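## Task

Retrieve the mug from beneath the workbench and set it inside the steel box. The box must end up resting flat on the workbench top with every part of it inside the top's edges. No robot may fall over or be left leaning, or the task fails. The result only counts if it stays in place without a robot supporting it. At the end, open the grippers and back the robots away.

## Robot and tools

Two robots work together. stretch (Hello Robot Stretch 3) has a two-wheel base 0.33 m long and 0.34 m wide, a lift on a mast and one arm that reaches out to its RIGHT; it cannot move sideways, so to shift the gripper forward you drive the base. It spins about a point 0.05 m behind its front edge. rby (Rainbow RB-Y1) has a two-wheel base 0.66 m long and 0.58 m wide (front edge 0.10 m ahead of the wheel axle), a folding torso, a head and two arms, left and right. Neither base can strafe.

Frames: each robot reports in its own base frame, origin on the floor between its drive wheels, x forward, y left, z up, in metres. Odometry is that frame at the scene's start and only counts wheel turns (slip counts as motion). Since the robots use separate frames, only camera images, lidar_m and the depth grids reveal where they are relative to each other. stretch's hand_pose is the point where closed fingertips meet. rby reports chest, left_hand and right_hand (midpoint between finger pads; fingers along -z, closing along x); printed hand positions can be off, more so at long reach.

execute_actions: argument actions is a list holding one action or none (empty just returns state and images). The action is an object keyed by "stretch" and/or "rby"; all its motions begin together. Optional cameras: a list of camera names (rby_head_camera, rby_left_wrist_camera, rby_right_wrist_camera, stretch_head_camera, stretch_nav_camera, stretch_wrist_camera, all); omitted or null gives all, [] gives none. An unknown key, camera or out-of-range number rejects the whole call and nothing moves.

Base: an object with exactly one of translate_m (metres, an offset from where the base stands, forward positive) or rotate_rad (radians, an offset turn in place, left/counter-clockwise positive). stretch ranges: translate_m -1 to 1, rotate_rad -3.2 to 3.2. rby: translate_m -3 to 3, rotate_rad -3.2 to 3.2; a move needing over 8.667 s at its top speed is refused.

Joints: an object of absolute targets by name (not offsets). stretch: lift_m 0 to 1.1 (arm height); arm_m 0 to 0.52 (extension); wrist_yaw_rad -1.345 to 4.42 (0 along the arm, positive toward the front, 3.0 folded over base); wrist_pitch_rad -1.57 to 0.451 (negative tips fingers down); wrist_roll_rad -2.911 to 2.911; gripper_m -0.089 to 0.179 (bigger is wider, actual gap somewhat smaller); head_pan_rad -3.953 to 1.73 (-1.57 looks along the arm); head_tilt_rad -1.53 to 0.419 (negative down). stretch may also take contact_limits {"arm_m": effort percent 1 to 100}, stopping the arm when its effort hits that level. rby: torso_squat_rad 0 to 1.2, torso_shift_rad -0.3 to 0.6, torso_pitch_rad -0.2 to 1.4 (positive bows), torso_yaw_rad -1.5 to 1.5 (positive left), plus combined torso limits (squat + shift <= 1.52; squat - shift + pitch <= 1.57; shift + 0.5 pitch - 0.4 squat <= 0.7; shift + 0.3 pitch - 0.5 squat <= 0.39). Per arm: shoulder_pitch -2.356 to 2.356 (negative swings forward/up), shoulder_roll left 0 to 3.141, right -3.141 to 0 (outward), shoulder_yaw -2.094 to 2.094, elbow -2.617 to 0.01 (negative bends), forearm_roll -3.141 to 3.141, wrist_pitch -1.57 to 1.919, hand_roll -2.705 to 2.705, gripper_m 0 to 0.1 (clear opening). Names are prefixed left_ or right_, all radians except grippers in metres. head_pan_rad -0.523 to 0.523, head_tilt_rad -0.35 to 1.57 (positive down). rby may add speeds {translate_m 0.05 to 0.4 m/s, rotate_rad 0.1 to 1.509 rad/s} and min_time_s (0.1 to 8 s, least duration for arm/head motions). No action runs past 15 s. Anything left out of an action may keep pushing toward an earlier target.

Gripping: stretch, command gripper_m below the object's width; release by going 0.02 or more above where contact began. rby, command at least 0.005 m under the width; off_target is then normal. Neither reading proves a grasp; check images.

wait: seconds 0 to 10; nothing new is commanded, returns state and images. zoom_image: camera plus region [x0, y0, x1, y1] in pixels of that camera's latest full image, top-left origin, at most 504 by 504. finished_scene: scene (number of the current scene); it is final and reports success.

Results: base_status and joint_status give how each motion ended: done, off_target (stopped short, may still push), contact_stop, time_out, torque_fault, limit_stop_at_<name>, stopped_with_arm, not_followed. On rby a stop in one torso or arm joint halts its whole group. "joint command not followed" with a cause line means an arm collision check held back targets. limit_stop_at_own_body means the self-collision guard halted motion before contact. on_its_own covers uncommanded parts; "held at" is a held target. motor_effort is percent, peak in brackets, noisy. lidar_m: 12 distances of 30-degree sectors, first straight ahead, counter-clockwise, plane 0.17 m up, "-" for nothing. wrist_depth_mm and head_depth_mm: 7x7 median depths in mm. base_tilt in degrees (forward/right positive). The pictures line lists the order of returned images. MOTOR HOT and OVER-TEMPERATURE FAULT warn of rby arm heating; limit_stop_at_motor_heat halts rby.

Avoid: robots pressing into each other or rby's arms into each other (can end the run); driving once bases touch; stretch pushing high up (above ~0.45 m gripper height) or driving while gripping something fixed, which can tip it; stretch folding/unfolding the wrist outside lift 0.32 to 0.95 with pitch -0.4 and roll near 0; rby loads over 3 kg per arm or far in front; arm joint torque beyond load limits (torque fault freezes rby 10 s); bases ramming furniture (they keep pushing); dropping or slamming objects. If a torso or arm stalls, back the arm off first, then the torso. The base runs faster only with stretch stowed (lift below 0.30, arm below 0.03, wrist_yaw above 2.54). Loose objects may occasionally get nudged.

Each tool is called after ">>>" by a JSON object that holds its "method" and its "body".

## Session

>>> {"method": "execute_actions", "body": {"actions": []}}

Scene clock: 0.00 s.
stretch.base_odometry: x=+0.000 y=+0.000 heading=+0.000 (m, m, rad; stretch's odometry frame)
stretch.turned_by_wheels: +0.000 (rad since the last result)
stretch.turned_by_imu: +0.000 (rad since the last result)
stretch.base_tilt: forward=-0.5 right=+0.4 (deg)
stretch.lidar_m: 0.78 1.55 1.79 1.67 1.48 1.88 4.29 2.98 3.20 2.95 1.85 0.88
stretch.head_depth_mm: 1553 1559 1571 1565 1584 1209 824 / 1531 1540 1544 1560 1564 1223 831 / 1514 1529 1516 1542 1542 1223 834 / 1501 1512 1512 1526 1520 1239 840 / 1488 1506 1497 1508 1512 1255 849 / 1476 1481 1484 1497 1505 1498 1513 / 1456 1458 1469 1473 1485 1484 1499
stretch.base_status: not commanded
stretch.joint_positions: lift_m=+0.447 arm_m=+0.003 wrist_yaw_rad=+2.913 wrist_pitch_rad=-0.383 wrist_roll_rad=+0.018 gripper_m=+0.037 head_pan_rad=-0.004 head_tilt_rad=-0.007
stretch.joint_status: not commanded
stretch.motor_effort: left_wheel=-1 right_wheel=-1 lift_m=+36 arm_m=-1 wrist_yaw_rad=+1 wrist_pitch_rad=+8 wrist_roll_rad=+0 gripper_m=-1 head_pan_rad=-1 head_tilt_rad=+1 (%)
stretch.hand_pose: x=+0.0306 y=+0.0748 z=+0.4678 quat_wxyz=(+0.214, +0.711, +0.053, +0.668) (m; stretch's base frame)
stretch.wrist_depth_mm: - - - - - - - / - - - - - - - / - - - - - - - / - - - - - - - / 902 - 905 906 917 848 828 / 731 728 - 741 766 731 721 / 633 633 628 622 622 622 621
rby.base_odometry: x=+0.000 y=+0.000 heading=+0.000 (m, m, rad; rby's odometry frame)
rby.base_status: not commanded
rby.joint_positions: torso_squat_rad=+0.350 torso_shift_rad=+0.000 torso_pitch_rad=+0.001 torso_yaw_rad=-0.001 left_shoulder_pitch_rad=+0.024 left_shoulder_roll_rad=+0.027 left_shoulder_yaw_rad=-0.028 left_elbow_rad=-0.189 left_forearm_roll_rad=-0.008 left_wrist_pitch_rad=-0.002 left_hand_roll_rad=+0.032 left_gripper_m=+0.099 right_shoulder_pitch_rad=+0.039 right_shoulder_roll_rad=-0.017 right_shoulder_yaw_rad=+0.056 right_elbow_rad=-0.270 right_forearm_roll_rad=+0.002 right_wrist_pitch_rad=-0.015 right_hand_roll_rad=+0.007 right_gripper_m=+0.101 head_pan_rad=-0.001 head_tilt_rad=+0.401
rby.joint_status: not commanded
rby.chest: x=-0.2276 y=+0.0009 z=+1.2474 quat_wxyz=(+1.000, -0.001, +0.000, +0.000) (m; rby's base frame)
rby.left_hand: x=-0.1525 y=+0.2388 z=+0.5657 quat_wxyz=(+0.996, +0.011, -0.084, +0.000) (m; rby's base frame)
rby.right_hand: x=-0.1216 y=-0.2269 z=+0.5711 quat_wxyz=(+0.992, -0.006, -0.124, +0.027) (m; rby's base frame)
pictures: rby_head_camera, rby_left_wrist_camera, rby_right_wrist_camera, stretch_head_camera (sideways: a quarter turn clockwise sets it upright), stretch_nav_camera (sideways: a quarter turn counterclockwise sets it upright), stretch_wrist_camera
Images, in order (width x height): rby_head_camera 896x504, rby_left_wrist_camera 644x364, rby_right_wrist_camera 644x364, stretch_head_camera 896x504, stretch_nav_camera 672x504, stretch_wrist_camera 644x364.

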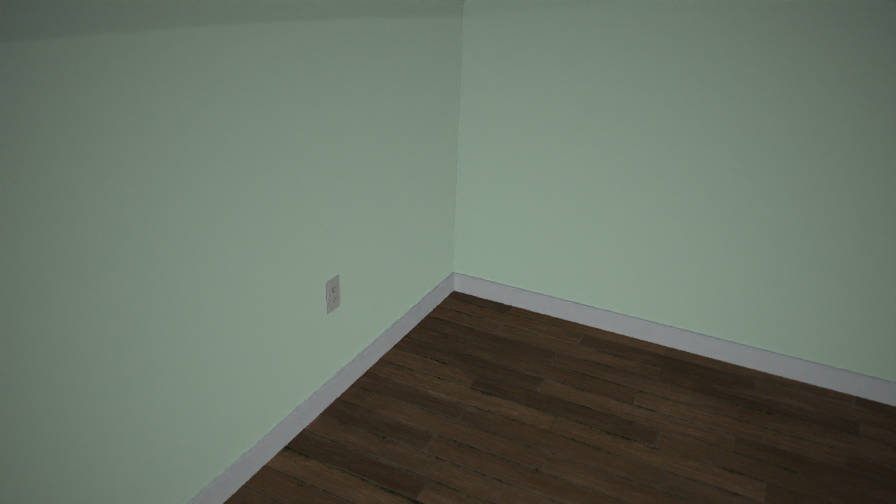

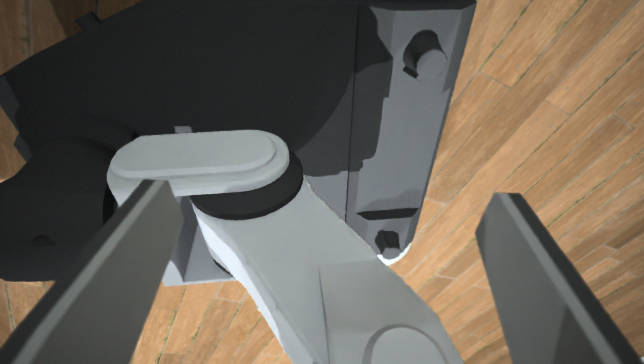

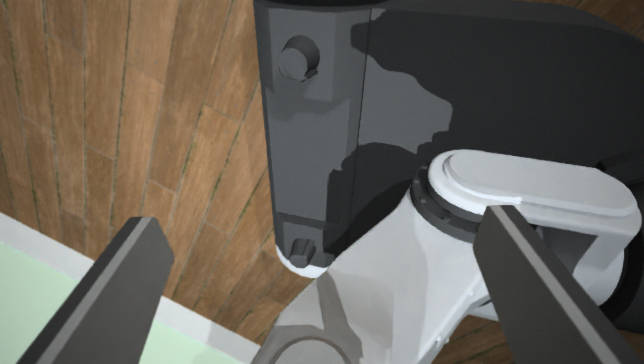

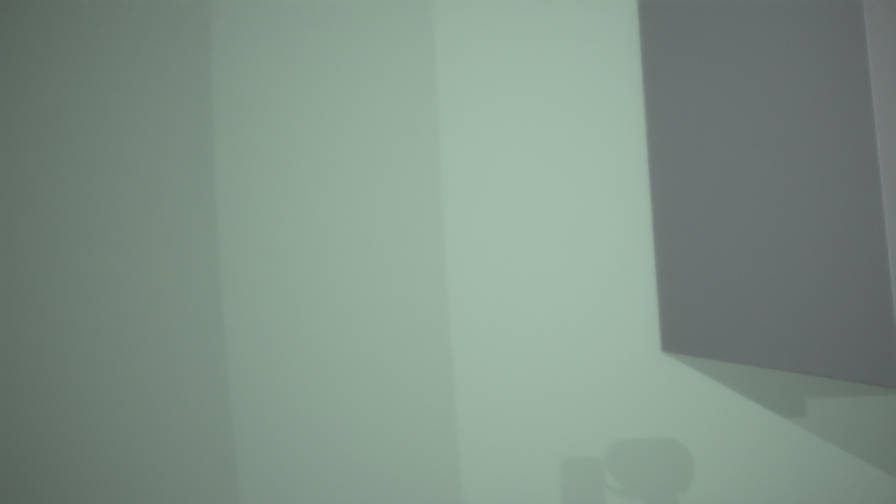

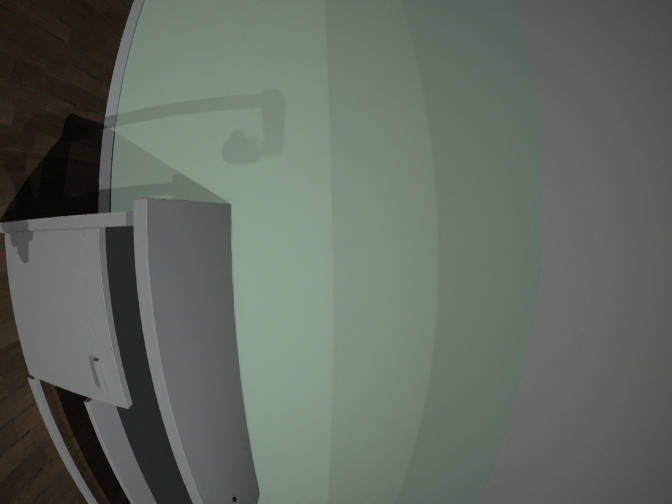

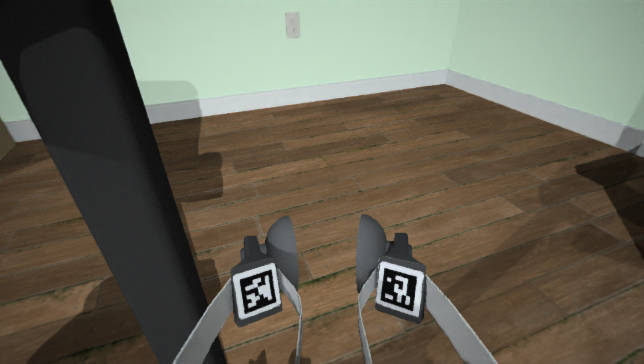

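>>> {"method": "execute_actions", "body": {"actions": [{"stretch":{"joints":{"head_pan_rad":-0.7,"head_tilt_rad":-0.8}},"rby":{"joints":{"torso_yaw_rad":1.4,"head_pan_rad":0.5}}}], "cameras": ["rby_head_camera","stretch_nav_camera","stretch_head_camera"]}}

>>> {"method": "execute_actions", "body": {"actions": [{"stretch":{"joints":{"head_pan_rad":-2.4,"head_tilt_rad":-0.6}},"rby":{"joints":{"torso_yaw_rad":-1.4,"head_pan_rad":-0.5}}}], "cameras": ["rby_head_camera","stretch_nav_camera","stretch_head_camera"]}}

Scene clock: 6.93 s.
stretch.base_odometry: x=+0.000 y=+0.000 heading=+0.000 (m, m, rad; stretch's odometry frame)
stretch.turned_by_wheels: +0.000 (rad since the last result)
stretch.turned_by_imu: -0.001 (rad since the last result)
stretch.base_tilt: forward=-0.5 right=+0.3 (deg)
stretch.lidar_m: 0.78 1.55 1.79 1.66 1.48 1.87 4.31 2.97 3.19 2.94 1.85 0.88
stretch.head_depth_mm: 1603 1970 2102 1787 1508 1297 1152 / 1425 1876 2140 1789 1509 1296 1153 / 1448 1771 2009 1783 1522 1312 1153 / 1458 1183 1533 1812 1536 1320 1161 / 1476 1087 1500 1422 1496 1326 1164 / 1507 1044 1160 1219 1427 1336 1171 / 1437 1066 1099 1093 1248 1320 1181
stretch.base_status: not commanded
stretch.joint_positions: lift_m=+0.447 arm_m=+0.003 wrist_yaw_rad=+2.913 wrist_pitch_rad=-0.383 wrist_roll_rad=+0.018 gripper_m=+0.037 head_pan_rad=-0.693 head_tilt_rad=-0.790
stretch.joint_status: all done
stretch.motor_effort: left_wheel=-1(1) right_wheel=-1(2) lift_m=+36(36) arm_m=-1(1) wrist_yaw_rad=+1(0) wrist_pitch_rad=+7(7) wrist_roll_rad=+0(0) gripper_m=+0(1) head_pan_rad=-4(32) head_tilt_rad=-3(28) (%)
stretch.hand_pose: x=+0.0306 y=+0.0748 z=+0.4678 quat_wxyz=(+0.214, +0.711, +0.053, +0.668) (m; stretch's base frame)
stretch.wrist_depth_mm: - - - - - - - / - - - - - - - / - - - - - - - / - - - - - - - / 926 - 854 897 917 886 871 / 732 733 - 729 753 733 715 / 627 619 631 645 631 617 615
rby.base_odometry: x=+0.000 y=+0.000 heading=+0.000 (m, m, rad; rby's odometry frame)
rby.base_status: not commanded
rby.joint_positions: torso_squat_rad=+0.350 torso_shift_rad=+0.000 torso_pitch_rad=+0.001 torso_yaw_rad=+0.913 left_shoulder_pitch_rad=+0.024 left_shoulder_roll_rad=+0.027 left_shoulder_yaw_rad=-0.028 left_elbow_rad=-0.189 left_forearm_roll_rad=-0.008 left_wrist_pitch_rad=-0.002 left_hand_roll_rad=+0.032 left_gripper_m=+0.099 right_shoulder_pitch_rad=+0.038 right_shoulder_roll_rad=-0.017 right_shoulder_yaw_rad=+0.056 right_elbow_rad=-0.270 right_forearm_roll_rad=+0.002 right_wrist_pitch_rad=-0.015 right_hand_roll_rad=+0.007 right_gripper_m=+0.101 head_pan_rad=+0.500 head_tilt_rad=+0.401
rby.joint_status: torso_yaw_rad limit_stop_at_own_body (moved +0.914 of +1.401); the others done
rby.on_its_own: torso_yaw_rad is held at +0.913, not at your +1.400, since a limit_stop_at_own_body
rby.chest: x=-0.2276 y=+0.0009 z=+1.2474 quat_wxyz=(+0.898, -0.001, +0.001, +0.441) (m; rby's base frame)
rby.left_hand: x=-0.3713 y=+0.2054 z=+0.5659 quat_wxyz=(+0.894, +0.047, -0.070, +0.440) (m; rby's base frame)
rby.right_hand: x=+0.0168 y=-0.0541 z=+0.5708 quat_wxyz=(+0.878, +0.049, -0.113, +0.462) (m; rby's base frame)
pictures: rby_head_camera, stretch_head_camera (sideways: a quarter turn clockwise sets it upright), stretch_nav_camera (sideways: a quarter turn counterclockwise sets it upright)
camera_calibration (this result's frames):
rby_head_camera: T_world_to_cam=[[0.989659, -0.13882, 0.0361105, 0.156202], [-0.0269004, -0.426901, -0.903898, 1.37218], [0.140895, 0.89358, -0.426221, 0.578332], [0, 0, 0, 1]] pos_world=[-0.199158, 0.0906851, 1.48117]
stretch_head_camera: T_world_to_cam=[[-0.544126, 0.493389, -0.678598, 0.909724], [0.640976, 0.766343, 0.0432263, -0.0552608], [0.541366, -0.411444, -0.733237, 0.910925], [0, 0, 0, 1]] pos_world=[0.0372812, -0.0317037, 1.28765]
stretch_nav_camera: T_world_to_cam=[[0.546945, -0.44187, 0.711057, -0.883819], [-0.635621, -0.771946, 0.00921135, 0.046615], [0.544827, -0.457001, -0.703074, 0.874408], [0, 0, 0, 1]] pos_world=[0.0366283, 0.0450563, 1.24279]
Images, in order (width x height): rby_head_camera 896x504, stretch_head_camera 896x504, stretch_nav_camera 672x504.

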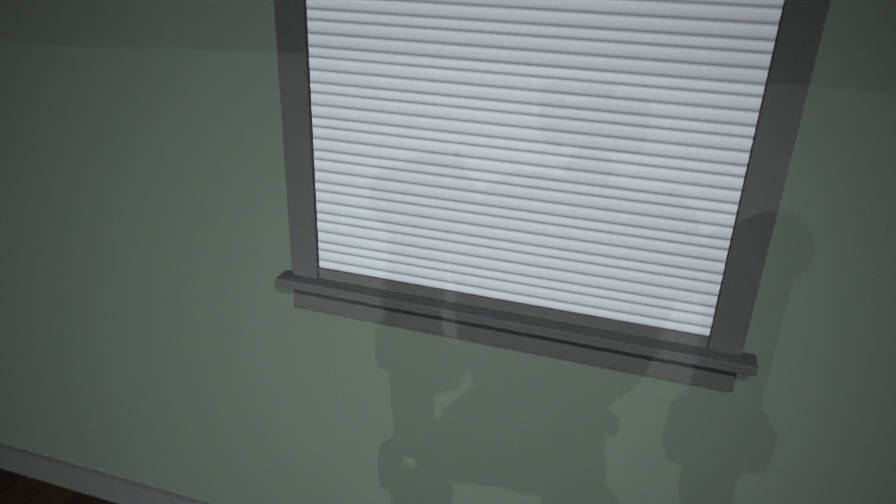

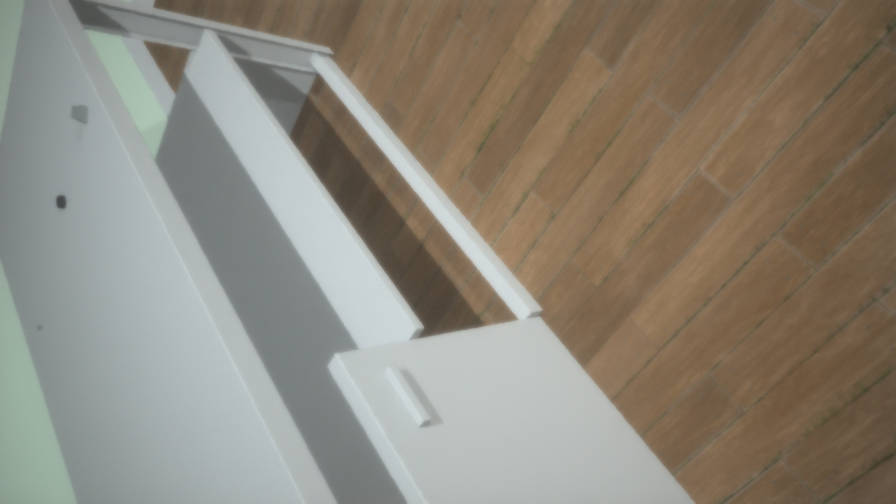

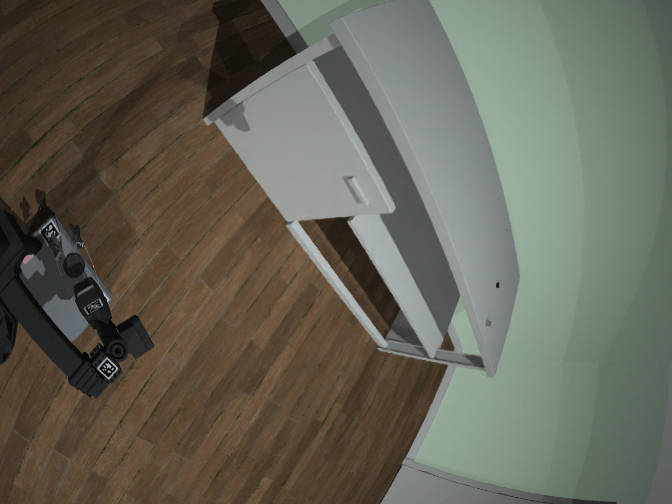

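not run: a stop came earlier in this reply.

>>> {"method": "execute_actions", "body": {"actions": [{"stretch":{"joints":{"head_pan_rad":-2.4,"head_tilt_rad":-0.6}},"rby":{"joints":{"torso_yaw_rad":-0.8,"head_pan_rad":-0.5}}}], "cameras": ["rby_head_camera","stretch_nav_camera","stretch_head_camera"]}}

Scene clock: 13.47 s.
stretch.base_odometry: x=+0.000 y=+0.000 heading=+0.000 (m, m, rad; stretch's odometry frame)
stretch.turned_by_wheels: +0.000 (rad since the last result)
stretch.turned_by_imu: -0.002 (rad since the last result)
stretch.base_tilt: forward=-0.5 right=+0.4 (deg)
stretch.lidar_m: 0.78 1.55 1.78 1.67 1.48 1.87 4.30 2.98 3.17 2.94 1.85 0.88
stretch.head_depth_mm: 3922 - 2991 2211 1733 1452 1228 / - - 3048 2218 1764 1447 1237 / - - 3055 2228 1762 1458 1241 / - - 3088 2243 1777 1468 1253 / 3944 - 3164 2272 1772 1465 1258 / 3544 3805 3115 2301 1789 1483 1257 / 3175 3422 3210 2308 1790 1486 1267
stretch.base_status: not commanded
stretch.joint_positions: lift_m=+0.447 arm_m=+0.003 wrist_yaw_rad=+2.913 wrist_pitch_rad=-0.383 wrist_roll_rad=+0.018 gripper_m=+0.037 head_pan_rad=-2.393 head_tilt_rad=-0.606
stretch.joint_status: all done
stretch.motor_effort: left_wheel=-1(1) right_wheel=-1(1) lift_m=+37(36) arm_m=-1(1) wrist_yaw_rad=+1(1) wrist_pitch_rad=+7(7) wrist_roll_rad=+0(0) gripper_m=-1(1) head_pan_rad=-4(37) head_tilt_rad=+2(13) (%)
stretch.hand_pose: x=+0.0306 y=+0.0748 z=+0.4678 quat_wxyz=(+0.214, +0.711, +0.053, +0.668) (m; stretch's base frame)
stretch.wrist_depth_mm: - - - - - - - / - - - - - - - / - - - - - - - / - - - - - - - / 884 - 928 869 858 840 865 / 747 741 - 727 760 725 733 / 643 646 632 618 613 627 627
rby.base_odometry: x=+0.000 y=+0.000 heading=+0.000 (m, m, rad; rby's odometry frame)
rby.base_status: not commanded
rby.joint_positions: torso_squat_rad=+0.350 torso_shift_rad=+0.000 torso_pitch_rad=+0.001 torso_yaw_rad=-0.800 left_shoulder_pitch_rad=+0.024 left_shoulder_roll_rad=+0.027 left_shoulder_yaw_rad=-0.028 left_elbow_rad=-0.189 left_forearm_roll_rad=-0.008 left_wrist_pitch_rad=-0.002 left_hand_roll_rad=+0.032 left_gripper_m=+0.099 right_shoulder_pitch_rad=+0.039 right_shoulder_roll_rad=-0.017 right_shoulder_yaw_rad=+0.056 right_elbow_rad=-0.270 right_forearm_roll_rad=+0.002 right_wrist_pitch_rad=-0.015 right_hand_roll_rad=+0.007 right_gripper_m=+0.101 head_pan_rad=-0.500 head_tilt_rad=+0.401
rby.joint_status: all done
rby.chest: x=-0.2276 y=+0.0009 z=+1.2474 quat_wxyz=(+0.921, -0.001, +0.000, -0.389) (m; rby's base frame)
rby.left_hand: x=-0.0041 y=+0.1124 z=+0.5658 quat_wxyz=(+0.918, -0.023, -0.082, -0.387) (m; rby's base frame)
rby.right_hand: x=-0.3164 y=-0.2345 z=+0.5712 quat_wxyz=(+0.924, -0.054, -0.112, -0.361) (m; rby's base frame)
pictures: rby_head_camera, stretch_head_camera (sideways: a quarter turn clockwise sets it upright), stretch_nav_camera (sideways: a quarter turn counterclockwise sets it upright)
camera_calibration (this result's frames):
rby_head_camera: T_world_to_cam=[[-0.957895, -0.284679, 0.037335, -0.26744], [-0.153213, 0.396843, -0.905009, 1.34489], [0.242821, -0.872624, -0.423751, 0.600111], [0, 0, 0, 1]] pos_world=[-0.195844, -0.0861753, 1.48142]
stretch_head_camera: T_world_to_cam=[[0.459752, 0.383415, -0.801013, 1.06315], [0.683182, -0.728969, 0.043191, -0.0554826], [-0.567354, -0.567095, -0.597087, 0.740595], [0, 0, 0, 1]] pos_world=[-0.0306997, -0.028084, 1.29619]
stretch_nav_camera: T_world_to_cam=[[-0.405068, -0.389171, 0.827324, -1.02956], [-0.682331, 0.730978, 0.00977143, 0.0461685], [-0.608559, -0.560551, -0.561639, 0.697463], [0, 0, 0, 1]] pos_world=[0.0389056, -0.0434602, 1.24305]
Images, in order (width x height): rby_head_camera 896x504, stretch_head_camera 896x504, stretch_nav_camera 672x504.

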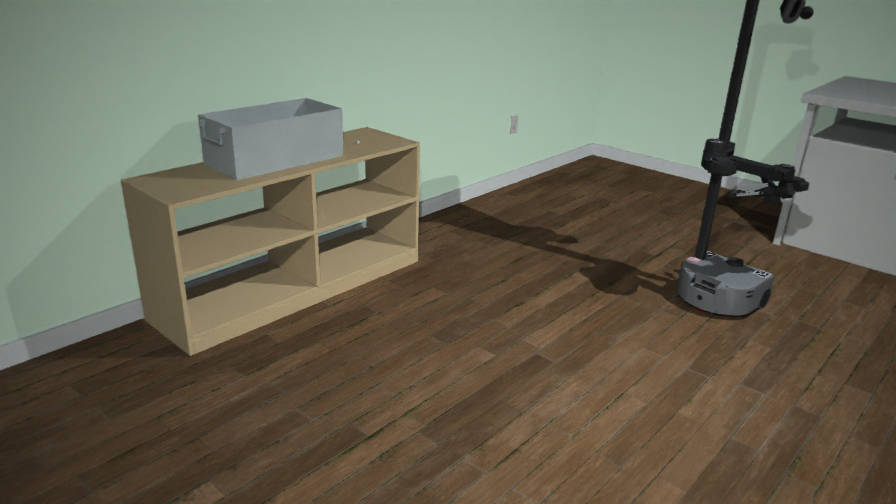

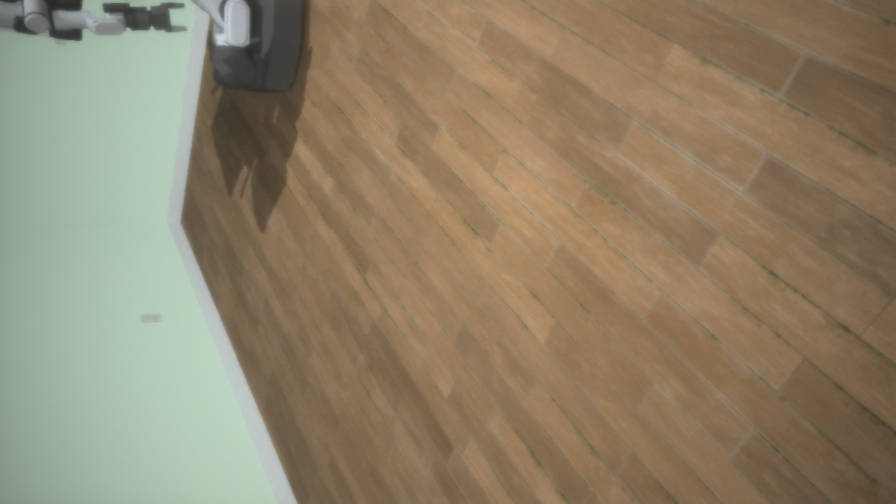

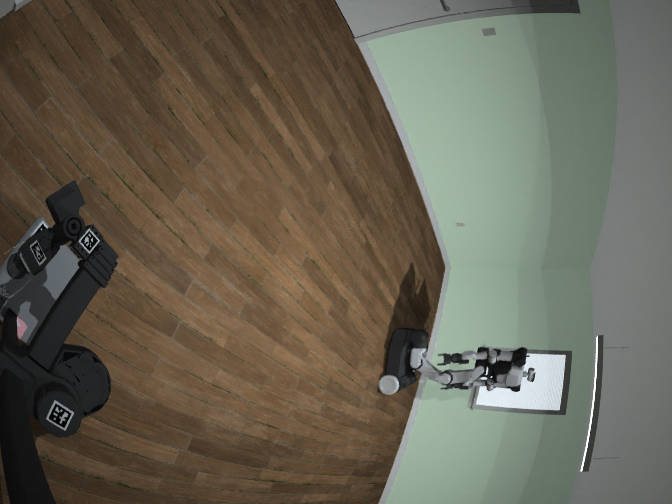

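>>> {"method": "execute_actions", "body": {"actions": [{"stretch":{"base":{"translate_m":0.25},"joints":{"head_pan_rad":-1.8,"head_tilt_rad":-0.9}},"rby":{"base":{"rotate_rad":-1.33},"joints":{"torso_yaw_rad":0,"head_pan_rad":0.4,"head_tilt_rad":0.6}}}], "cameras": []}}

>>> {"method": "execute_actions", "body": {"actions": [{"stretch":{"base":{"rotate_rad":1.7}},"rby":{"base":{"translate_m":2.22}}}], "cameras": []}}

>>> {"method": "execute_actions", "body": {"actions": [{"stretch":{"base":{"translate_m":-0.8},"joints":{"wrist_yaw_rad":0,"gripper_m":0.15}},"rby":{"base":{"rotate_rad":0.84},"joints":{"head_pan_rad":0,"left_elbow_rad":-1.5,"right_elbow_rad":-1.5,"left_shoulder_roll_rad":0.3,"right_shoulder_roll_rad":-0.3}}}], "cameras": ["rby_head_camera","stretch_head_camera"]}}

>>> {"method": "execute_actions", "body": {"actions": [{"stretch":{"joints":{"lift_m":0.22,"wrist_pitch_rad":0,"wrist_roll_rad":0}}}], "cameras": ["stretch_wrist_camera","stretch_head_camera"]}}

Scene clock: 33.43 s.
stretch.base_odometry: x=+0.250 y=+0.000 heading=+0.000 (m, m, rad; stretch's odometry frame)
stretch.turned_by_wheels: +0.000 (rad since the last result)
stretch.turned_by_imu: -0.001 (rad since the last result)
stretch.base_tilt: forward=-0.5 right=+0.4 (deg)
stretch.lidar_m: 0.53 0.54 1.65 1.69 1.67 1.64 3.57 3.31 3.16 2.92 1.73 0.61
stretch.head_depth_mm: 2955 2346 1921 1624 1415 1257 1127 / 3006 2313 1924 1637 1424 1253 1151 / 2927 2391 1952 1651 1424 1264 - / 2850 2390 1962 1657 1439 1273 - / 2782 2418 1960 1659 1437 1272 1124 / 2737 2414 1979 1671 1449 1279 1145 / 2627 2436 1973 1704 1465 1277 1142
stretch.base_status: done
stretch.joint_positions: lift_m=+0.447 arm_m=+0.003 wrist_yaw_rad=+2.913 wrist_pitch_rad=-0.383 wrist_roll_rad=+0.018 gripper_m=+0.037 head_pan_rad=-1.807 head_tilt_rad=-0.889
stretch.joint_status: all done
stretch.motor_effort: left_wheel=-1(3) right_wheel=-2(3) lift_m=+36(36) arm_m=-1(1) wrist_yaw_rad=+0(0) wrist_pitch_rad=+7(7) wrist_roll_rad=+0(0) gripper_m=+0(1) head_pan_rad=+1(28) head_tilt_rad=-4(22) (%)
stretch.hand_pose: x=+0.0306 y=+0.0747 z=+0.4677 quat_wxyz=(+0.214, +0.711, +0.053, +0.668) (m; stretch's base frame)
stretch.wrist_depth_mm: - - - - - - - / - - - - - - - / - - - - - - - / - - - - - - - / 905 - 919 876 893 883 854 / 745 736 - 736 751 732 725 / 648 617 628 620 615 623 576
rby.base_odometry: x=+0.000 y=+0.000 heading=-1.330 (m, m, rad; rby's odometry frame)
rby.base_status: done
rby.joint_positions: torso_squat_rad=+0.350 torso_shift_rad=+0.000 torso_pitch_rad=+0.000 torso_yaw_rad=+0.000 left_shoulder_pitch_rad=+0.024 left_shoulder_roll_rad=+0.027 left_shoulder_yaw_rad=-0.028 left_elbow_rad=-0.189 left_forearm_roll_rad=-0.008 left_wrist_pitch_rad=-0.002 left_hand_roll_rad=+0.032 left_gripper_m=+0.099 right_shoulder_pitch_rad=+0.039 right_shoulder_roll_rad=-0.017 right_shoulder_yaw_rad=+0.056 right_elbow_rad=-0.270 right_forearm_roll_rad=+0.002 right_wrist_pitch_rad=-0.015 right_hand_roll_rad=+0.007 right_gripper_m=+0.101 head_pan_rad=+0.400 head_tilt_rad=+0.600
rby.joint_status: all done
rby.chest: x=-0.2277 y=+0.0009 z=+1.2474 quat_wxyz=(+1.000, -0.001, +0.000, +0.000) (m; rby's base frame)
rby.left_hand: x=-0.1529 y=+0.2389 z=+0.5657 quat_wxyz=(+0.996, +0.011, -0.084, +0.001) (m; rby's base frame)
rby.right_hand: x=-0.1214 y=-0.2268 z=+0.5711 quat_wxyz=(+0.992, -0.006, -0.124, +0.027) (m; rby's base frame)
pictures: none
No camera images: the call's "cameras" was empty. Leave "cameras" out to get every camera's image.

Scene clock: 40.43 s.
stretch.base_odometry: x=+0.250 y=+0.000 heading=+1.700 (m, m, rad; stretch's odometry frame)
stretch.turned_by_wheels: +1.700 (rad since the last result)
stretch.turned_by_imu: +1.695 (rad since the last result)
stretch.base_tilt: forward=-0.5 right=+0.4 (deg)
stretch.lidar_m: 1.69 1.65 1.60 1.79 4.03 3.00 2.91 0.78 0.58 0.54 1.34 1.74
stretch.head_depth_mm: 1046 824 719 969 1335 1257 1121 / 1060 832 713 953 1306 1261 1148 / 1066 840 707 931 1229 1272 - / 1081 845 696 917 1162 1270 - / 1086 853 701 901 1068 1276 1121 / 1092 857 704 829 1418 1279 1139 / 1091 922 744 1637 1456 1276 1148
stretch.base_status: done
stretch.joint_positions: lift_m=+0.447 arm_m=+0.003 wrist_yaw_rad=+2.913 wrist_pitch_rad=-0.383 wrist_roll_rad=+0.018 gripper_m=+0.037 head_pan_rad=-1.807 head_tilt_rad=-0.889
stretch.joint_status: not commanded
stretch.motor_effort: left_wheel=-2(5) right_wheel=+1(7) lift_m=+37(37) arm_m=-1(1) wrist_yaw_rad=+1(1) wrist_pitch_rad=+8(7) wrist_roll_rad=+0(0) gripper_m=-1(0) head_pan_rad=+1(2) head_tilt_rad=-4(4) (%)
stretch.hand_pose: x=+0.0306 y=+0.0747 z=+0.4677 quat_wxyz=(+0.214, +0.711, +0.053, +0.668) (m; stretch's base frame)
stretch.wrist_depth_mm: - - - - - - - / - - - - - - - / - - - - - - - / - - - - - - - / 902 - 949 877 906 869 897 / 751 734 - 734 749 754 728 / 621 632 628 630 634 620 617
rby.base_odometry: x=+0.529 y=-2.156 heading=-1.330 (m, m, rad; rby's odometry frame)
rby.base_status: done
rby.joint_positions: torso_squat_rad=+0.350 torso_shift_rad=+0.000 torso_pitch_rad=+0.001 torso_yaw_rad=+0.000 left_shoulder_pitch_rad=+0.024 left_shoulder_roll_rad=+0.027 left_shoulder_yaw_rad=-0.028 left_elbow_rad=-0.189 left_forearm_roll_rad=-0.008 left_wrist_pitch_rad=-0.002 left_hand_roll_rad=+0.032 left_gripper_m=+0.099 right_shoulder_pitch_rad=+0.039 right_shoulder_roll_rad=-0.017 right_shoulder_yaw_rad=+0.056 right_elbow_rad=-0.270 right_forearm_roll_rad=+0.002 right_wrist_pitch_rad=-0.015 right_hand_roll_rad=+0.007 right_gripper_m=+0.101 head_pan_rad=+0.400 head_tilt_rad=+0.600
rby.joint_status: not commanded
rby.chest: x=-0.2276 y=+0.0009 z=+1.2474 quat_wxyz=(+1.000, -0.001, +0.000, +0.000) (m; rby's base frame)
rby.left_hand: x=-0.1527 y=+0.2389 z=+0.5657 quat_wxyz=(+0.996, +0.011, -0.084, +0.001) (m; rby's base frame)
rby.right_hand: x=-0.1214 y=-0.2268 z=+0.5711 quat_wxyz=(+0.992, -0.006, -0.124, +0.027) (m; rby's base frame)
pictures: none
No camera images: the call's "cameras" was empty. Leave "cameras" out to get every camera's image.

Scene clock: 49.60 s.
stretch.base_odometry: x=+0.353 y=-0.793 heading=+1.700 (m, m, rad; stretch's odometry frame)
stretch.turned_by_wheels: +0.000 (rad since the last result)
stretch.turned_by_imu: -0.003 (rad since the last result)
stretch.base_tilt: forward=-0.5 right=+0.4 (deg)
stretch.lidar_m: 2.50 2.06 1.90 4.58 2.93 2.17 2.11 0.98 1.23 0.89 0.60 0.79
stretch.head_depth_mm: 1045 825 701 1089 1364 1249 1127 / 1057 830 695 1089 1358 1264 1154 / 1064 838 693 1088 1364 1262 - / 1078 845 696 1082 1347 1296 - / 1082 851 701 1064 1355 1274 1142 / 1069 862 703 1047 1021 1272 1143 / 1058 863 707 1001 1002 1238 1147
stretch.base_status: done
stretch.joint_positions: lift_m=+0.447 arm_m=+0.003 wrist_yaw_rad=+0.002 wrist_pitch_rad=-0.383 wrist_roll_rad=+0.018 gripper_m=+0.150 head_pan_rad=-1.807 head_tilt_rad=-0.889
stretch.joint_status: all done
stretch.motor_effort: left_wheel=-2(6) right_wheel=+1(4) lift_m=+37(37) arm_m=-1(1) wrist_yaw_rad=-1(1) wrist_pitch_rad=+7(7) wrist_roll_rad=+0(0) gripper_m=+0(81) head_pan_rad=+2(2) head_tilt_rad=-4(4) (%)
stretch.hand_pose: x=-0.0211 y=-0.3766 z=+0.4677 quat_wxyz=(+0.688, +0.134, -0.700, -0.136) (m; stretch's base frame)
stretch.wrist_depth_mm: 324 473 891 925 911 916 896 / 325 459 646 629 624 609 585 / 328 409 413 411 406 401 393 / 338 323 318 318 316 316 317 / 382 430 804 882 857 904 866 / 429 - 712 736 736 - 704 / 489 532 638 626 623 599 618
rby.base_odometry: x=+0.529 y=-2.156 heading=-0.491 (m, m, rad; rby's odometry frame)
rby.base_status: done
rby.joint_positions: torso_squat_rad=+0.350 torso_shift_rad=+0.000 torso_pitch_rad=+0.000 torso_yaw_rad=+0.000 left_shoulder_pitch_rad=+0.023 left_shoulder_roll_rad=+0.300 left_shoulder_yaw_rad=-0.028 left_elbow_rad=-1.500 left_forearm_roll_rad=-0.008 left_wrist_pitch_rad=-0.002 left_hand_roll_rad=+0.032 left_gripper_m=+0.099 right_shoulder_pitch_rad=+0.039 right_shoulder_roll_rad=-0.300 right_shoulder_yaw_rad=+0.056 right_elbow_rad=-1.500 right_forearm_roll_rad=+0.002 right_wrist_pitch_rad=-0.015 right_hand_roll_rad=+0.007 right_gripper_m=+0.101 head_pan_rad=+0.000 head_tilt_rad=+0.600
rby.joint_status: all done
rby.chest: x=-0.2277 y=+0.0009 z=+1.2474 quat_wxyz=(+1.000, -0.001, +0.000, +0.000) (m; rby's base frame)
rby.left_hand: x=+0.2781 y=+0.3117 z=+0.9856 quat_wxyz=(+0.734, +0.093, -0.666, -0.101) (m; rby's base frame)
rby.right_hand: x=+0.2725 y=-0.2984 z=+0.9780 quat_wxyz=(+0.733, -0.095, -0.662, +0.124) (m; rby's base frame)
pictures: rby_head_camera, stretch_head_camera (sideways: a quarter turn clockwise sets it upright)
camera_calibration (this result's frames):
rby_head_camera: T_world_to_cam=[[0.0250149, -0.999127, 0.0334736, -0.0481232], [-0.595542, -0.0417876, -0.802236, 1.10049], [0.802934, 0.000132927, -0.596067, 0.975733], [0, 0, 0, 1]] pos_world=[-0.126861, -0.00222413, 1.46606]
stretch_head_camera: T_world_to_cam=[[0.217765, 0.767756, -0.602602, 0.806055], [0.969461, -0.24151, 0.0426395, -0.0564951], [-0.112797, -0.593484, -0.796902, 0.997702], [0, 0, 0, 1]] pos_world=[-0.00822303, -0.0403775, 1.28321]
Images, in order (width x height): rby_head_camera 896x504, stretch_head_camera 896x504.

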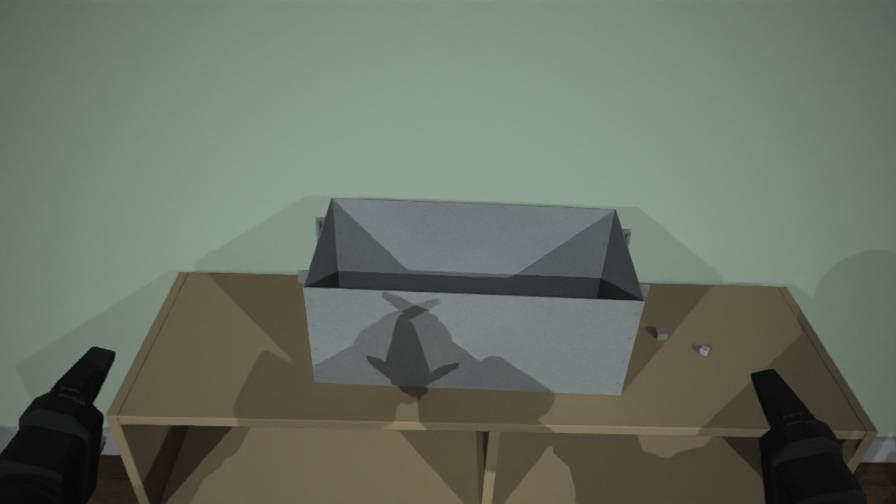

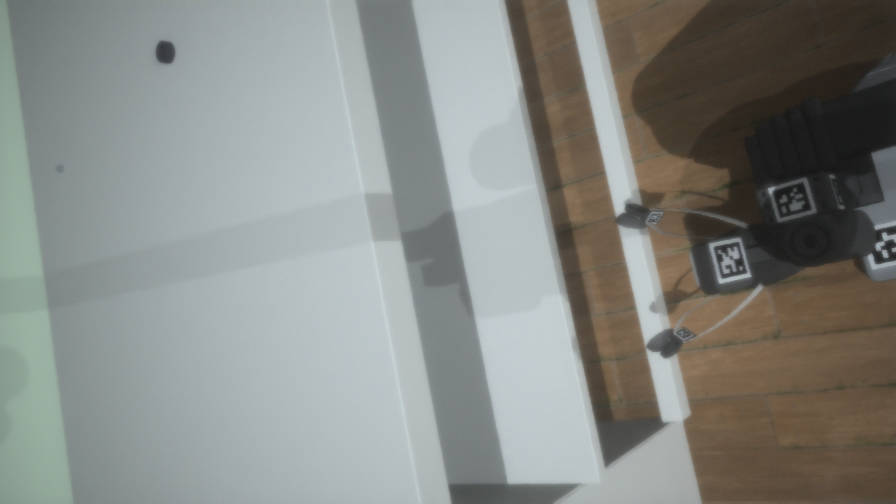

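Scene clock: 52.50 s.
stretch.base_odometry: x=+0.353 y=-0.793 heading=+1.700 (m, m, rad; stretch's odometry frame)
stretch.turned_by_wheels: +0.000 (rad since the last result)
stretch.turned_by_imu: -0.001 (rad since the last result)
stretch.base_tilt: forward=-0.5 right=+0.4 (deg)
stretch.lidar_m: 2.50 2.07 1.90 4.58 2.93 2.18 2.11 0.98 1.23 0.89 0.60 0.80
stretch.head_depth_mm: 1041 826 700 1084 1366 1248 1125 / 1061 834 692 1084 1357 1264 1151 / 1071 836 694 1097 1344 1259 1174 / 1076 848 697 1078 1303 1273 1134 / 1081 853 699 1065 1360 1275 1143 / 1063 856 704 1046 1024 1270 1149 / 1062 864 706 1000 1006 1240 1146
stretch.base_status: not commanded
stretch.joint_positions: lift_m=+0.220 arm_m=+0.003 wrist_yaw_rad=+0.002 wrist_pitch_rad=-0.023 wrist_roll_rad=+0.003 gripper_m=+0.150 head_pan_rad=-1.807 head_tilt_rad=-0.889
stretch.joint_status: all done
stretch.motor_effort: left_wheel=-2(2) right_wheel=+1(1) lift_m=+31(30) arm_m=-2(1) wrist_yaw_rad=-1(0) wrist_pitch_rad=+11(10) wrist_roll_rad=-2(3) gripper_m=-1(0) head_pan_rad=+2(2) head_tilt_rad=-4(4) (%)
stretch.hand_pose: x=-0.0210 y=-0.4036 z=+0.3288 quat_wxyz=(+0.706, +0.009, -0.708, -0.008) (m; stretch's base frame)
stretch.wrist_depth_mm: 323 463 968 952 959 974 952 / 289 404 708 983 961 961 259 / 306 427 806 963 955 909 974 / 315 464 901 1000 - 945 996 / 319 430 894 - - - 959 / 331 - 722 769 775 - 763 / 340 487 596 580 593 565 579
rby.base_odometry: x=+0.529 y=-2.156 heading=-0.491 (m, m, rad; rby's odometry frame)
rby.base_status: not commanded
rby.joint_positions: torso_squat_rad=+0.350 torso_shift_rad=+0.000 torso_pitch_rad=+0.000 torso_yaw_rad=+0.000 left_shoulder_pitch_rad=+0.023 left_shoulder_roll_rad=+0.300 left_shoulder_yaw_rad=-0.028 left_elbow_rad=-1.500 left_forearm_roll_rad=-0.008 left_wrist_pitch_rad=-0.002 left_hand_roll_rad=+0.032 left_gripper_m=+0.099 right_shoulder_pitch_rad=+0.039 right_shoulder_roll_rad=-0.300 right_shoulder_yaw_rad=+0.056 right_elbow_rad=-1.500 right_forearm_roll_rad=+0.002 right_wrist_pitch_rad=-0.015 right_hand_roll_rad=+0.007 right_gripper_m=+0.101 head_pan_rad=+0.000 head_tilt_rad=+0.600
rby.joint_status: not commanded
rby.chest: x=-0.2277 y=+0.0009 z=+1.2474 quat_wxyz=(+1.000, -0.001, +0.000, +0.000) (m; rby's base frame)
rby.left_hand: x=+0.2781 y=+0.3117 z=+0.9856 quat_wxyz=(+0.734, +0.093, -0.666, -0.101) (m; rby's base frame)
rby.right_hand: x=+0.2725 y=-0.2984 z=+0.9780 quat_wxyz=(+0.733, -0.095, -0.662, +0.124) (m; rby's base frame)
pictures: stretch_head_camera (sideways: a quarter turn clockwise sets it upright), stretch_wrist_camera
camera_calibration (this result's frames):
stretch_head_camera: T_world_to_cam=[[0.217765, 0.767756, -0.602601, 0.806055], [0.969461, -0.24151, 0.0426395, -0.0564951], [-0.112797, -0.593484, -0.796902, 0.997702], [0, 0, 0, 1]] pos_world=[-0.00822302, -0.0403775, 1.28321]
stretch_wrist_camera: T_world_to_cam=[[-0.998735, 0.0152194, -0.0479306, 0.000107465], [0.0499159, 0.184141, -0.981632, 0.436299], [-0.00611383, -0.982782, -0.184668, -0.168441], [0, 0, 0, 1]] pos_world=[-0.0227008, -0.245883, 0.397185]
Images, in order (width x height): stretch_head_camera 896x504, stretch_wrist_camera 644x364.

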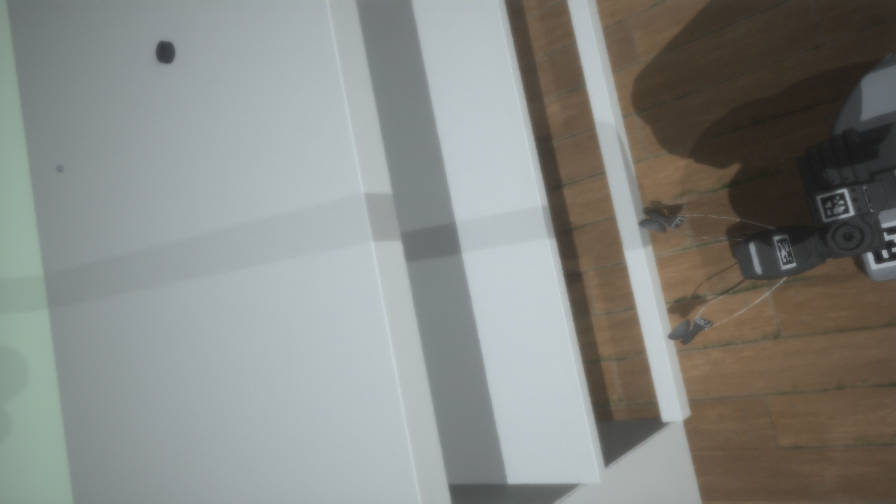

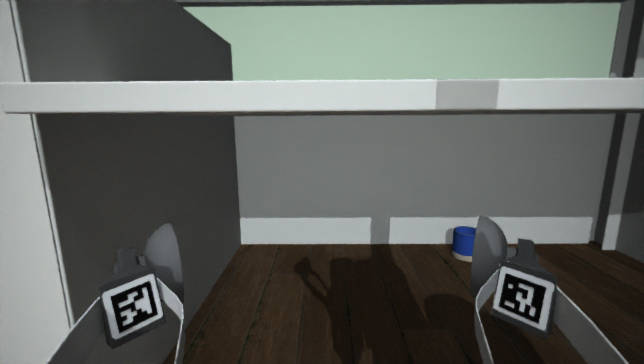

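>>> {"method": "execute_actions", "body": {"actions": [{"stretch":{"base":{"rotate_rad":0.494},"joints":{"lift_m":0.13,"wrist_pitch_rad":-0.2}},"rby":{"joints":{"left_shoulder_pitch_rad":-1.0,"right_shoulder_pitch_rad":-1.0,"left_elbow_rad":-0.7,"right_elbow_rad":-0.7,"left_wrist_pitch_rad":1.7,"right_wrist_pitch_rad":1.7,"left_hand_roll_rad":1.57,"right_hand_roll_rad":-1.57,"left_shoulder_yaw_rad":0,"right_shoulder_yaw_rad":0,"head_tilt_rad":0.9},"base":{"rotate_rad":-0.05}}}], "cameras": []}}

>>> {"method": "execute_actions", "body": {"actions": [{"stretch":{"base":{"translate_m":-0.443}}}], "cameras": ["stretch_head_camera"]}}

>>> {"method": "execute_actions", "body": {"actions": [{"stretch":{"base":{"rotate_rad":-0.494}}}], "cameras": ["stretch_wrist_camera","rby_head_camera"]}}

Scene clock: 70.80 s.
stretch.base_odometry: x=+0.353 y=-0.793 heading=+2.194 (m, m, rad; stretch's odometry frame)
stretch.turned_by_wheels: +0.494 (rad since the last result)
stretch.turned_by_imu: +0.491 (rad since the last result)
stretch.base_tilt: forward=-0.5 right=+0.4 (deg)
stretch.lidar_m: 2.10 1.92 4.56 3.01 2.19 2.11 0.98 1.23 0.96 0.60 0.77 2.49
stretch.head_depth_mm: 1044 827 682 1025 981 1237 1125 / 1055 830 686 1044 1008 1263 1155 / 1068 840 691 1071 1344 1257 1173 / 1076 844 694 1056 1325 1266 1147 / 1085 850 702 945 1258 1283 1139 / 1104 856 724 961 1357 1272 1142 / 1106 864 748 1030 1402 1274 1148
stretch.base_status: done
stretch.joint_positions: lift_m=+0.130 arm_m=+0.003 wrist_yaw_rad=+0.001 wrist_pitch_rad=-0.218 wrist_roll_rad=+0.003 gripper_m=+0.150 head_pan_rad=-1.807 head_tilt_rad=-0.889
stretch.joint_status: all done
stretch.motor_effort: left_wheel=-2(5) right_wheel=+2(6) lift_m=+31(30) arm_m=-1(1) wrist_yaw_rad=+0(1) wrist_pitch_rad=+9(11) wrist_roll_rad=-2(2) gripper_m=-1(1) head_pan_rad=+2(2) head_tilt_rad=-4(4) (%)
stretch.hand_pose: x=-0.0211 y=-0.3929 z=+0.1899 quat_wxyz=(+0.702, +0.078, -0.704, -0.077) (m; stretch's base frame)
stretch.wrist_depth_mm: 574 454 380 336 506 821 703 / 615 504 410 350 571 822 733 / 691 553 440 376 645 853 772 / 709 613 480 407 648 755 744 / 541 568 502 427 528 566 543 / 422 - 422 399 372 - 416 / 345 336 341 347 343 321 295
rby.base_odometry: x=+0.529 y=-2.156 heading=-0.540 (m, m, rad; rby's odometry frame)
rby.base_status: done
rby.joint_positions: torso_squat_rad=+0.350 torso_shift_rad=+0.000 torso_pitch_rad=+0.000 torso_yaw_rad=+0.000 left_shoulder_pitch_rad=-1.000 left_shoulder_roll_rad=+0.300 left_shoulder_yaw_rad=+0.000 left_elbow_rad=-0.700 left_forearm_roll_rad=-0.008 left_wrist_pitch_rad=+1.700 left_hand_roll_rad=+1.570 left_gripper_m=+0.099 right_shoulder_pitch_rad=-1.000 right_shoulder_roll_rad=-0.300 right_shoulder_yaw_rad=+0.000 right_elbow_rad=-0.700 right_forearm_roll_rad=+0.002 right_wrist_pitch_rad=+1.700 right_hand_roll_rad=-1.570 right_gripper_m=+0.101 head_pan_rad=+0.000 head_tilt_rad=+0.900
rby.joint_status: all done
rby.chest: x=-0.2276 y=+0.0009 z=+1.2474 quat_wxyz=(+1.000, -0.001, +0.000, +0.000) (m; rby's base frame)
rby.left_hand: x=+0.2786 y=+0.3138 z=+0.9873 quat_wxyz=(+0.712, +0.118, -0.113, +0.683) (m; rby's base frame)
rby.right_hand: x=+0.2785 y=-0.3115 z=+0.9876 quat_wxyz=(+0.712, -0.118, -0.112, -0.683) (m; rby's base frame)
pictures: none
No camera images: the call's "cameras" was empty. Leave "cameras" out to get every camera's image.

Scene clock: 76.27 s.
stretch.base_odometry: x=+0.611 y=-1.153 heading=+2.194 (m, m, rad; stretch's odometry frame)
stretch.turned_by_wheels: +0.000 (rad since the last result)
stretch.turned_by_imu: -0.002 (rad since the last result)
stretch.base_tilt: forward=-0.5 right=+0.4 (deg)
stretch.lidar_m: 2.49 2.37 4.79 2.47 1.80 1.74 0.53 0.70 0.97 0.90 0.71 1.27
stretch.head_depth_mm: 905 825 680 581 505 822 1107 / 928 831 687 582 507 851 1130 / 950 838 692 586 521 873 1148 / 967 847 692 588 531 1158 1140 / 988 849 700 591 546 1207 1138 / 1009 857 702 597 913 1232 1139 / 1027 864 709 599 931 1259 1157
stretch.base_status: done
stretch.joint_positions: lift_m=+0.130 arm_m=+0.003 wrist_yaw_rad=+0.001 wrist_pitch_rad=-0.218 wrist_roll_rad=+0.003 gripper_m=+0.150 head_pan_rad=-1.807 head_tilt_rad=-0.889
stretch.joint_status: not commanded
stretch.motor_effort: left_wheel=-2(5) right_wheel=+1(5) lift_m=+32(31) arm_m=-1(1) wrist_yaw_rad=-1(0) wrist_pitch_rad=+8(8) wrist_roll_rad=-1(2) gripper_m=-1(0) head_pan_rad=+1(1) head_tilt_rad=-4(4) (%)
stretch.hand_pose: x=-0.0211 y=-0.3929 z=+0.1899 quat_wxyz=(+0.702, +0.078, -0.704, -0.077) (m; stretch's base frame)
stretch.wrist_depth_mm: 420 511 690 788 683 606 539 / 435 521 723 830 726 631 552 / 436 553 719 860 745 674 582 / 447 553 694 759 751 680 591 / 462 547 545 531 542 563 525 / 347 - 419 413 417 - 415 / 317 275 346 339 346 329 343
rby.base_odometry: x=+0.529 y=-2.156 heading=-0.540 (m, m, rad; rby's odometry frame)
rby.base_status: not commanded
rby.joint_positions: torso_squat_rad=+0.350 torso_shift_rad=+0.000 torso_pitch_rad=+0.000 torso_yaw_rad=+0.000 left_shoulder_pitch_rad=-1.000 left_shoulder_roll_rad=+0.300 left_shoulder_yaw_rad=+0.000 left_elbow_rad=-0.700 left_forearm_roll_rad=-0.008 left_wrist_pitch_rad=+1.700 left_hand_roll_rad=+1.570 left_gripper_m=+0.099 right_shoulder_pitch_rad=-1.000 right_shoulder_roll_rad=-0.300 right_shoulder_yaw_rad=+0.000 right_elbow_rad=-0.700 right_forearm_roll_rad=+0.002 right_wrist_pitch_rad=+1.700 right_hand_roll_rad=-1.570 right_gripper_m=+0.101 head_pan_rad=+0.000 head_tilt_rad=+0.900
rby.joint_status: not commanded
rby.chest: x=-0.2276 y=+0.0009 z=+1.2474 quat_wxyz=(+1.000, -0.001, +0.000, +0.000) (m; rby's base frame)
rby.left_hand: x=+0.2786 y=+0.3138 z=+0.9873 quat_wxyz=(+0.712, +0.118, -0.113, +0.683) (m; rby's base frame)
rby.right_hand: x=+0.2785 y=-0.3115 z=+0.9876 quat_wxyz=(+0.712, -0.118, -0.112, -0.683) (m; rby's base frame)
pictures: stretch_head_camera (sideways: a quarter turn clockwise sets it upright)
camera_calibration (this result's frames):
stretch_head_camera: T_world_to_cam=[[0.217765, 0.767789, -0.602559, 0.806], [0.969463, -0.241502, 0.0426391, -0.0564945], [-0.112781, -0.593444, -0.796934, 0.997743], [0, 0, 0, 1]] pos_world=[-0.00822238, -0.0403767, 1.28321]
Images, in order (width x height): stretch_head_camera 896x504.

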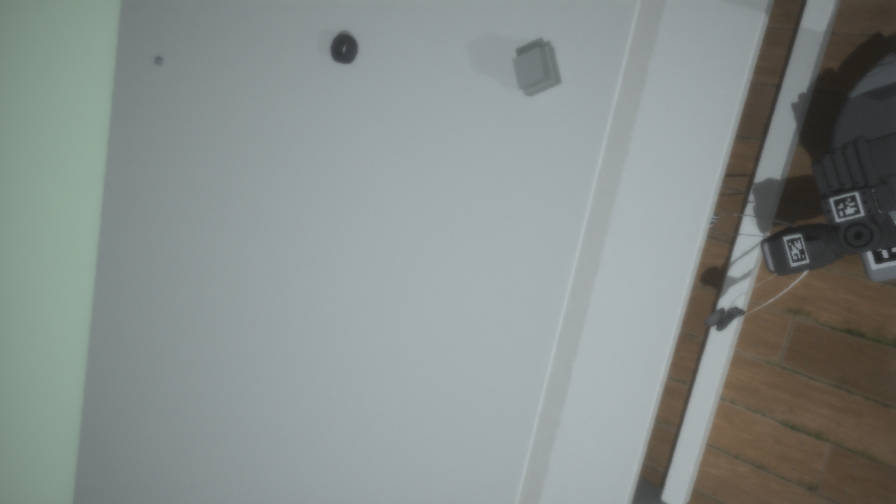

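Scene clock: 78.00 s.
stretch.base_odometry: x=+0.611 y=-1.153 heading=+1.700 (m, m, rad; stretch's odometry frame)
stretch.turned_by_wheels: -0.494 (rad since the last result)
stretch.turned_by_imu: -0.493 (rad since the last result)
stretch.base_tilt: forward=-0.5 right=+0.4 (deg)
stretch.lidar_m: 1.27 2.49 2.32 4.78 2.41 1.78 1.75 0.53 0.72 0.97 0.87 0.72
stretch.head_depth_mm: 999 827 684 581 894 1202 1124 / 973 833 686 584 538 1189 1158 / 959 842 692 586 532 1160 1173 / 952 847 696 589 522 886 1143 / 936 849 700 592 523 878 1136 / 918 856 701 596 517 854 1129 / 896 864 709 597 518 841 1120
stretch.base_status: done
stretch.joint_positions: lift_m=+0.130 arm_m=+0.003 wrist_yaw_rad=+0.001 wrist_pitch_rad=-0.218 wrist_roll_rad=+0.003 gripper_m=+0.150 head_pan_rad=-1.807 head_tilt_rad=-0.889
stretch.joint_status: not commanded
stretch.motor_effort: left_wheel=+1(4) right_wheel=-3(7) lift_m=+32(31) arm_m=-1(1) wrist_yaw_rad=+0(1) wrist_pitch_rad=+8(8) wrist_roll_rad=-2(2) gripper_m=+0(0) head_pan_rad=+1(2) head_tilt_rad=-4(4) (%)
stretch.hand_pose: x=-0.0212 y=-0.3929 z=+0.1899 quat_wxyz=(+0.702, +0.078, -0.704, -0.077) (m; stretch's base frame)
stretch.wrist_depth_mm: 664 664 642 654 652 648 568 / 687 689 694 718 692 695 575 / 721 728 734 752 752 731 568 / 703 752 762 677 760 736 577 / 536 563 543 536 532 574 510 / 422 - 423 421 422 - 422 / 345 337 342 343 347 334 343
rby.base_odometry: x=+0.529 y=-2.156 heading=-0.540 (m, m, rad; rby's odometry frame)
rby.base_status: not commanded
rby.joint_positions: torso_squat_rad=+0.350 torso_shift_rad=+0.000 torso_pitch_rad=+0.000 torso_yaw_rad=+0.000 left_shoulder_pitch_rad=-1.000 left_shoulder_roll_rad=+0.300 left_shoulder_yaw_rad=+0.000 left_elbow_rad=-0.700 left_forearm_roll_rad=-0.008 left_wrist_pitch_rad=+1.700 left_hand_roll_rad=+1.570 left_gripper_m=+0.099 right_shoulder_pitch_rad=-1.000 right_shoulder_roll_rad=-0.300 right_shoulder_yaw_rad=+0.000 right_elbow_rad=-0.700 right_forearm_roll_rad=+0.002 right_wrist_pitch_rad=+1.700 right_hand_roll_rad=-1.570 right_gripper_m=+0.101 head_pan_rad=+0.000 head_tilt_rad=+0.900
rby.joint_status: not commanded
rby.chest: x=-0.2276 y=+0.0009 z=+1.2474 quat_wxyz=(+1.000, -0.001, +0.000, +0.000) (m; rby's base frame)
rby.left_hand: x=+0.2786 y=+0.3138 z=+0.9873 quat_wxyz=(+0.712, +0.118, -0.113, +0.683) (m; rby's base frame)
rby.right_hand: x=+0.2785 y=-0.3115 z=+0.9876 quat_wxyz=(+0.712, -0.118, -0.112, -0.683) (m; rby's base frame)
pictures: rby_head_camera, stretch_wrist_camera
camera_calibration (this result's frames):
rby_head_camera: T_world_to_cam=[[0.0333852, -0.999137, 0.0247268, -0.0336969], [-0.806028, -0.0415444, -0.590417, 0.750628], [0.590934, -0.000219289, -0.80672, 1.23706], [0, 0, 0, 1]] pos_world=[-0.124867, -0.00221214, 1.44197]
stretch_wrist_camera: T_world_to_cam=[[-0.998743, 0.0248365, -0.0435393, -0.00396029], [0.0496486, 0.37069, -0.927429, 0.360966], [-0.00689445, -0.928424, -0.371457, -0.126811], [0, 0, 0, 1]] pos_world=[-0.0227511, -0.251443, 0.287493]
Images, in order (width x height): rby_head_camera 896x504, stretch_wrist_camera 644x364.

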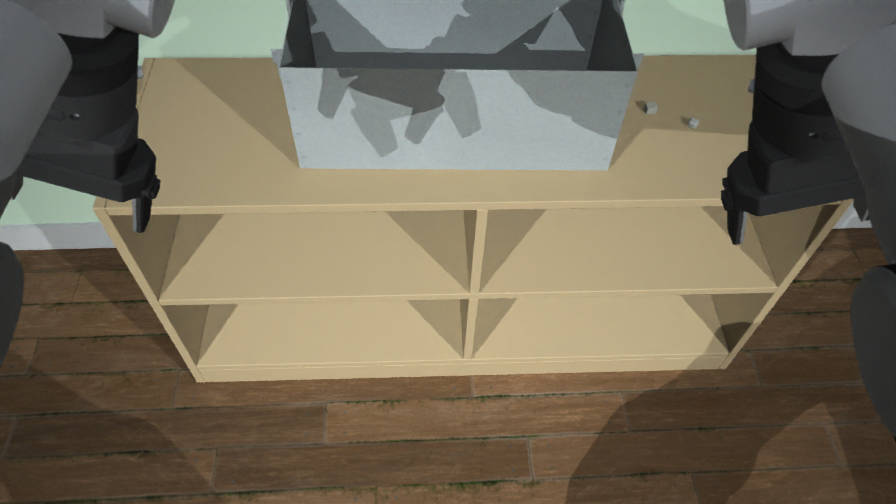

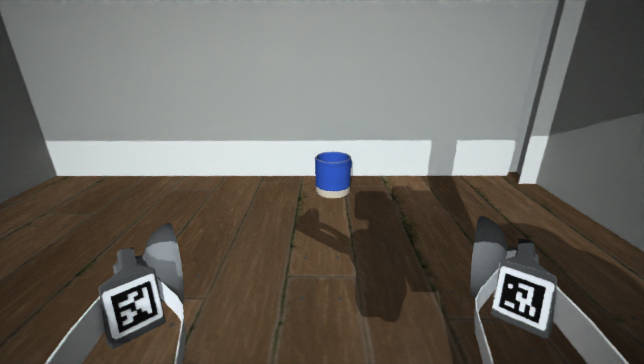

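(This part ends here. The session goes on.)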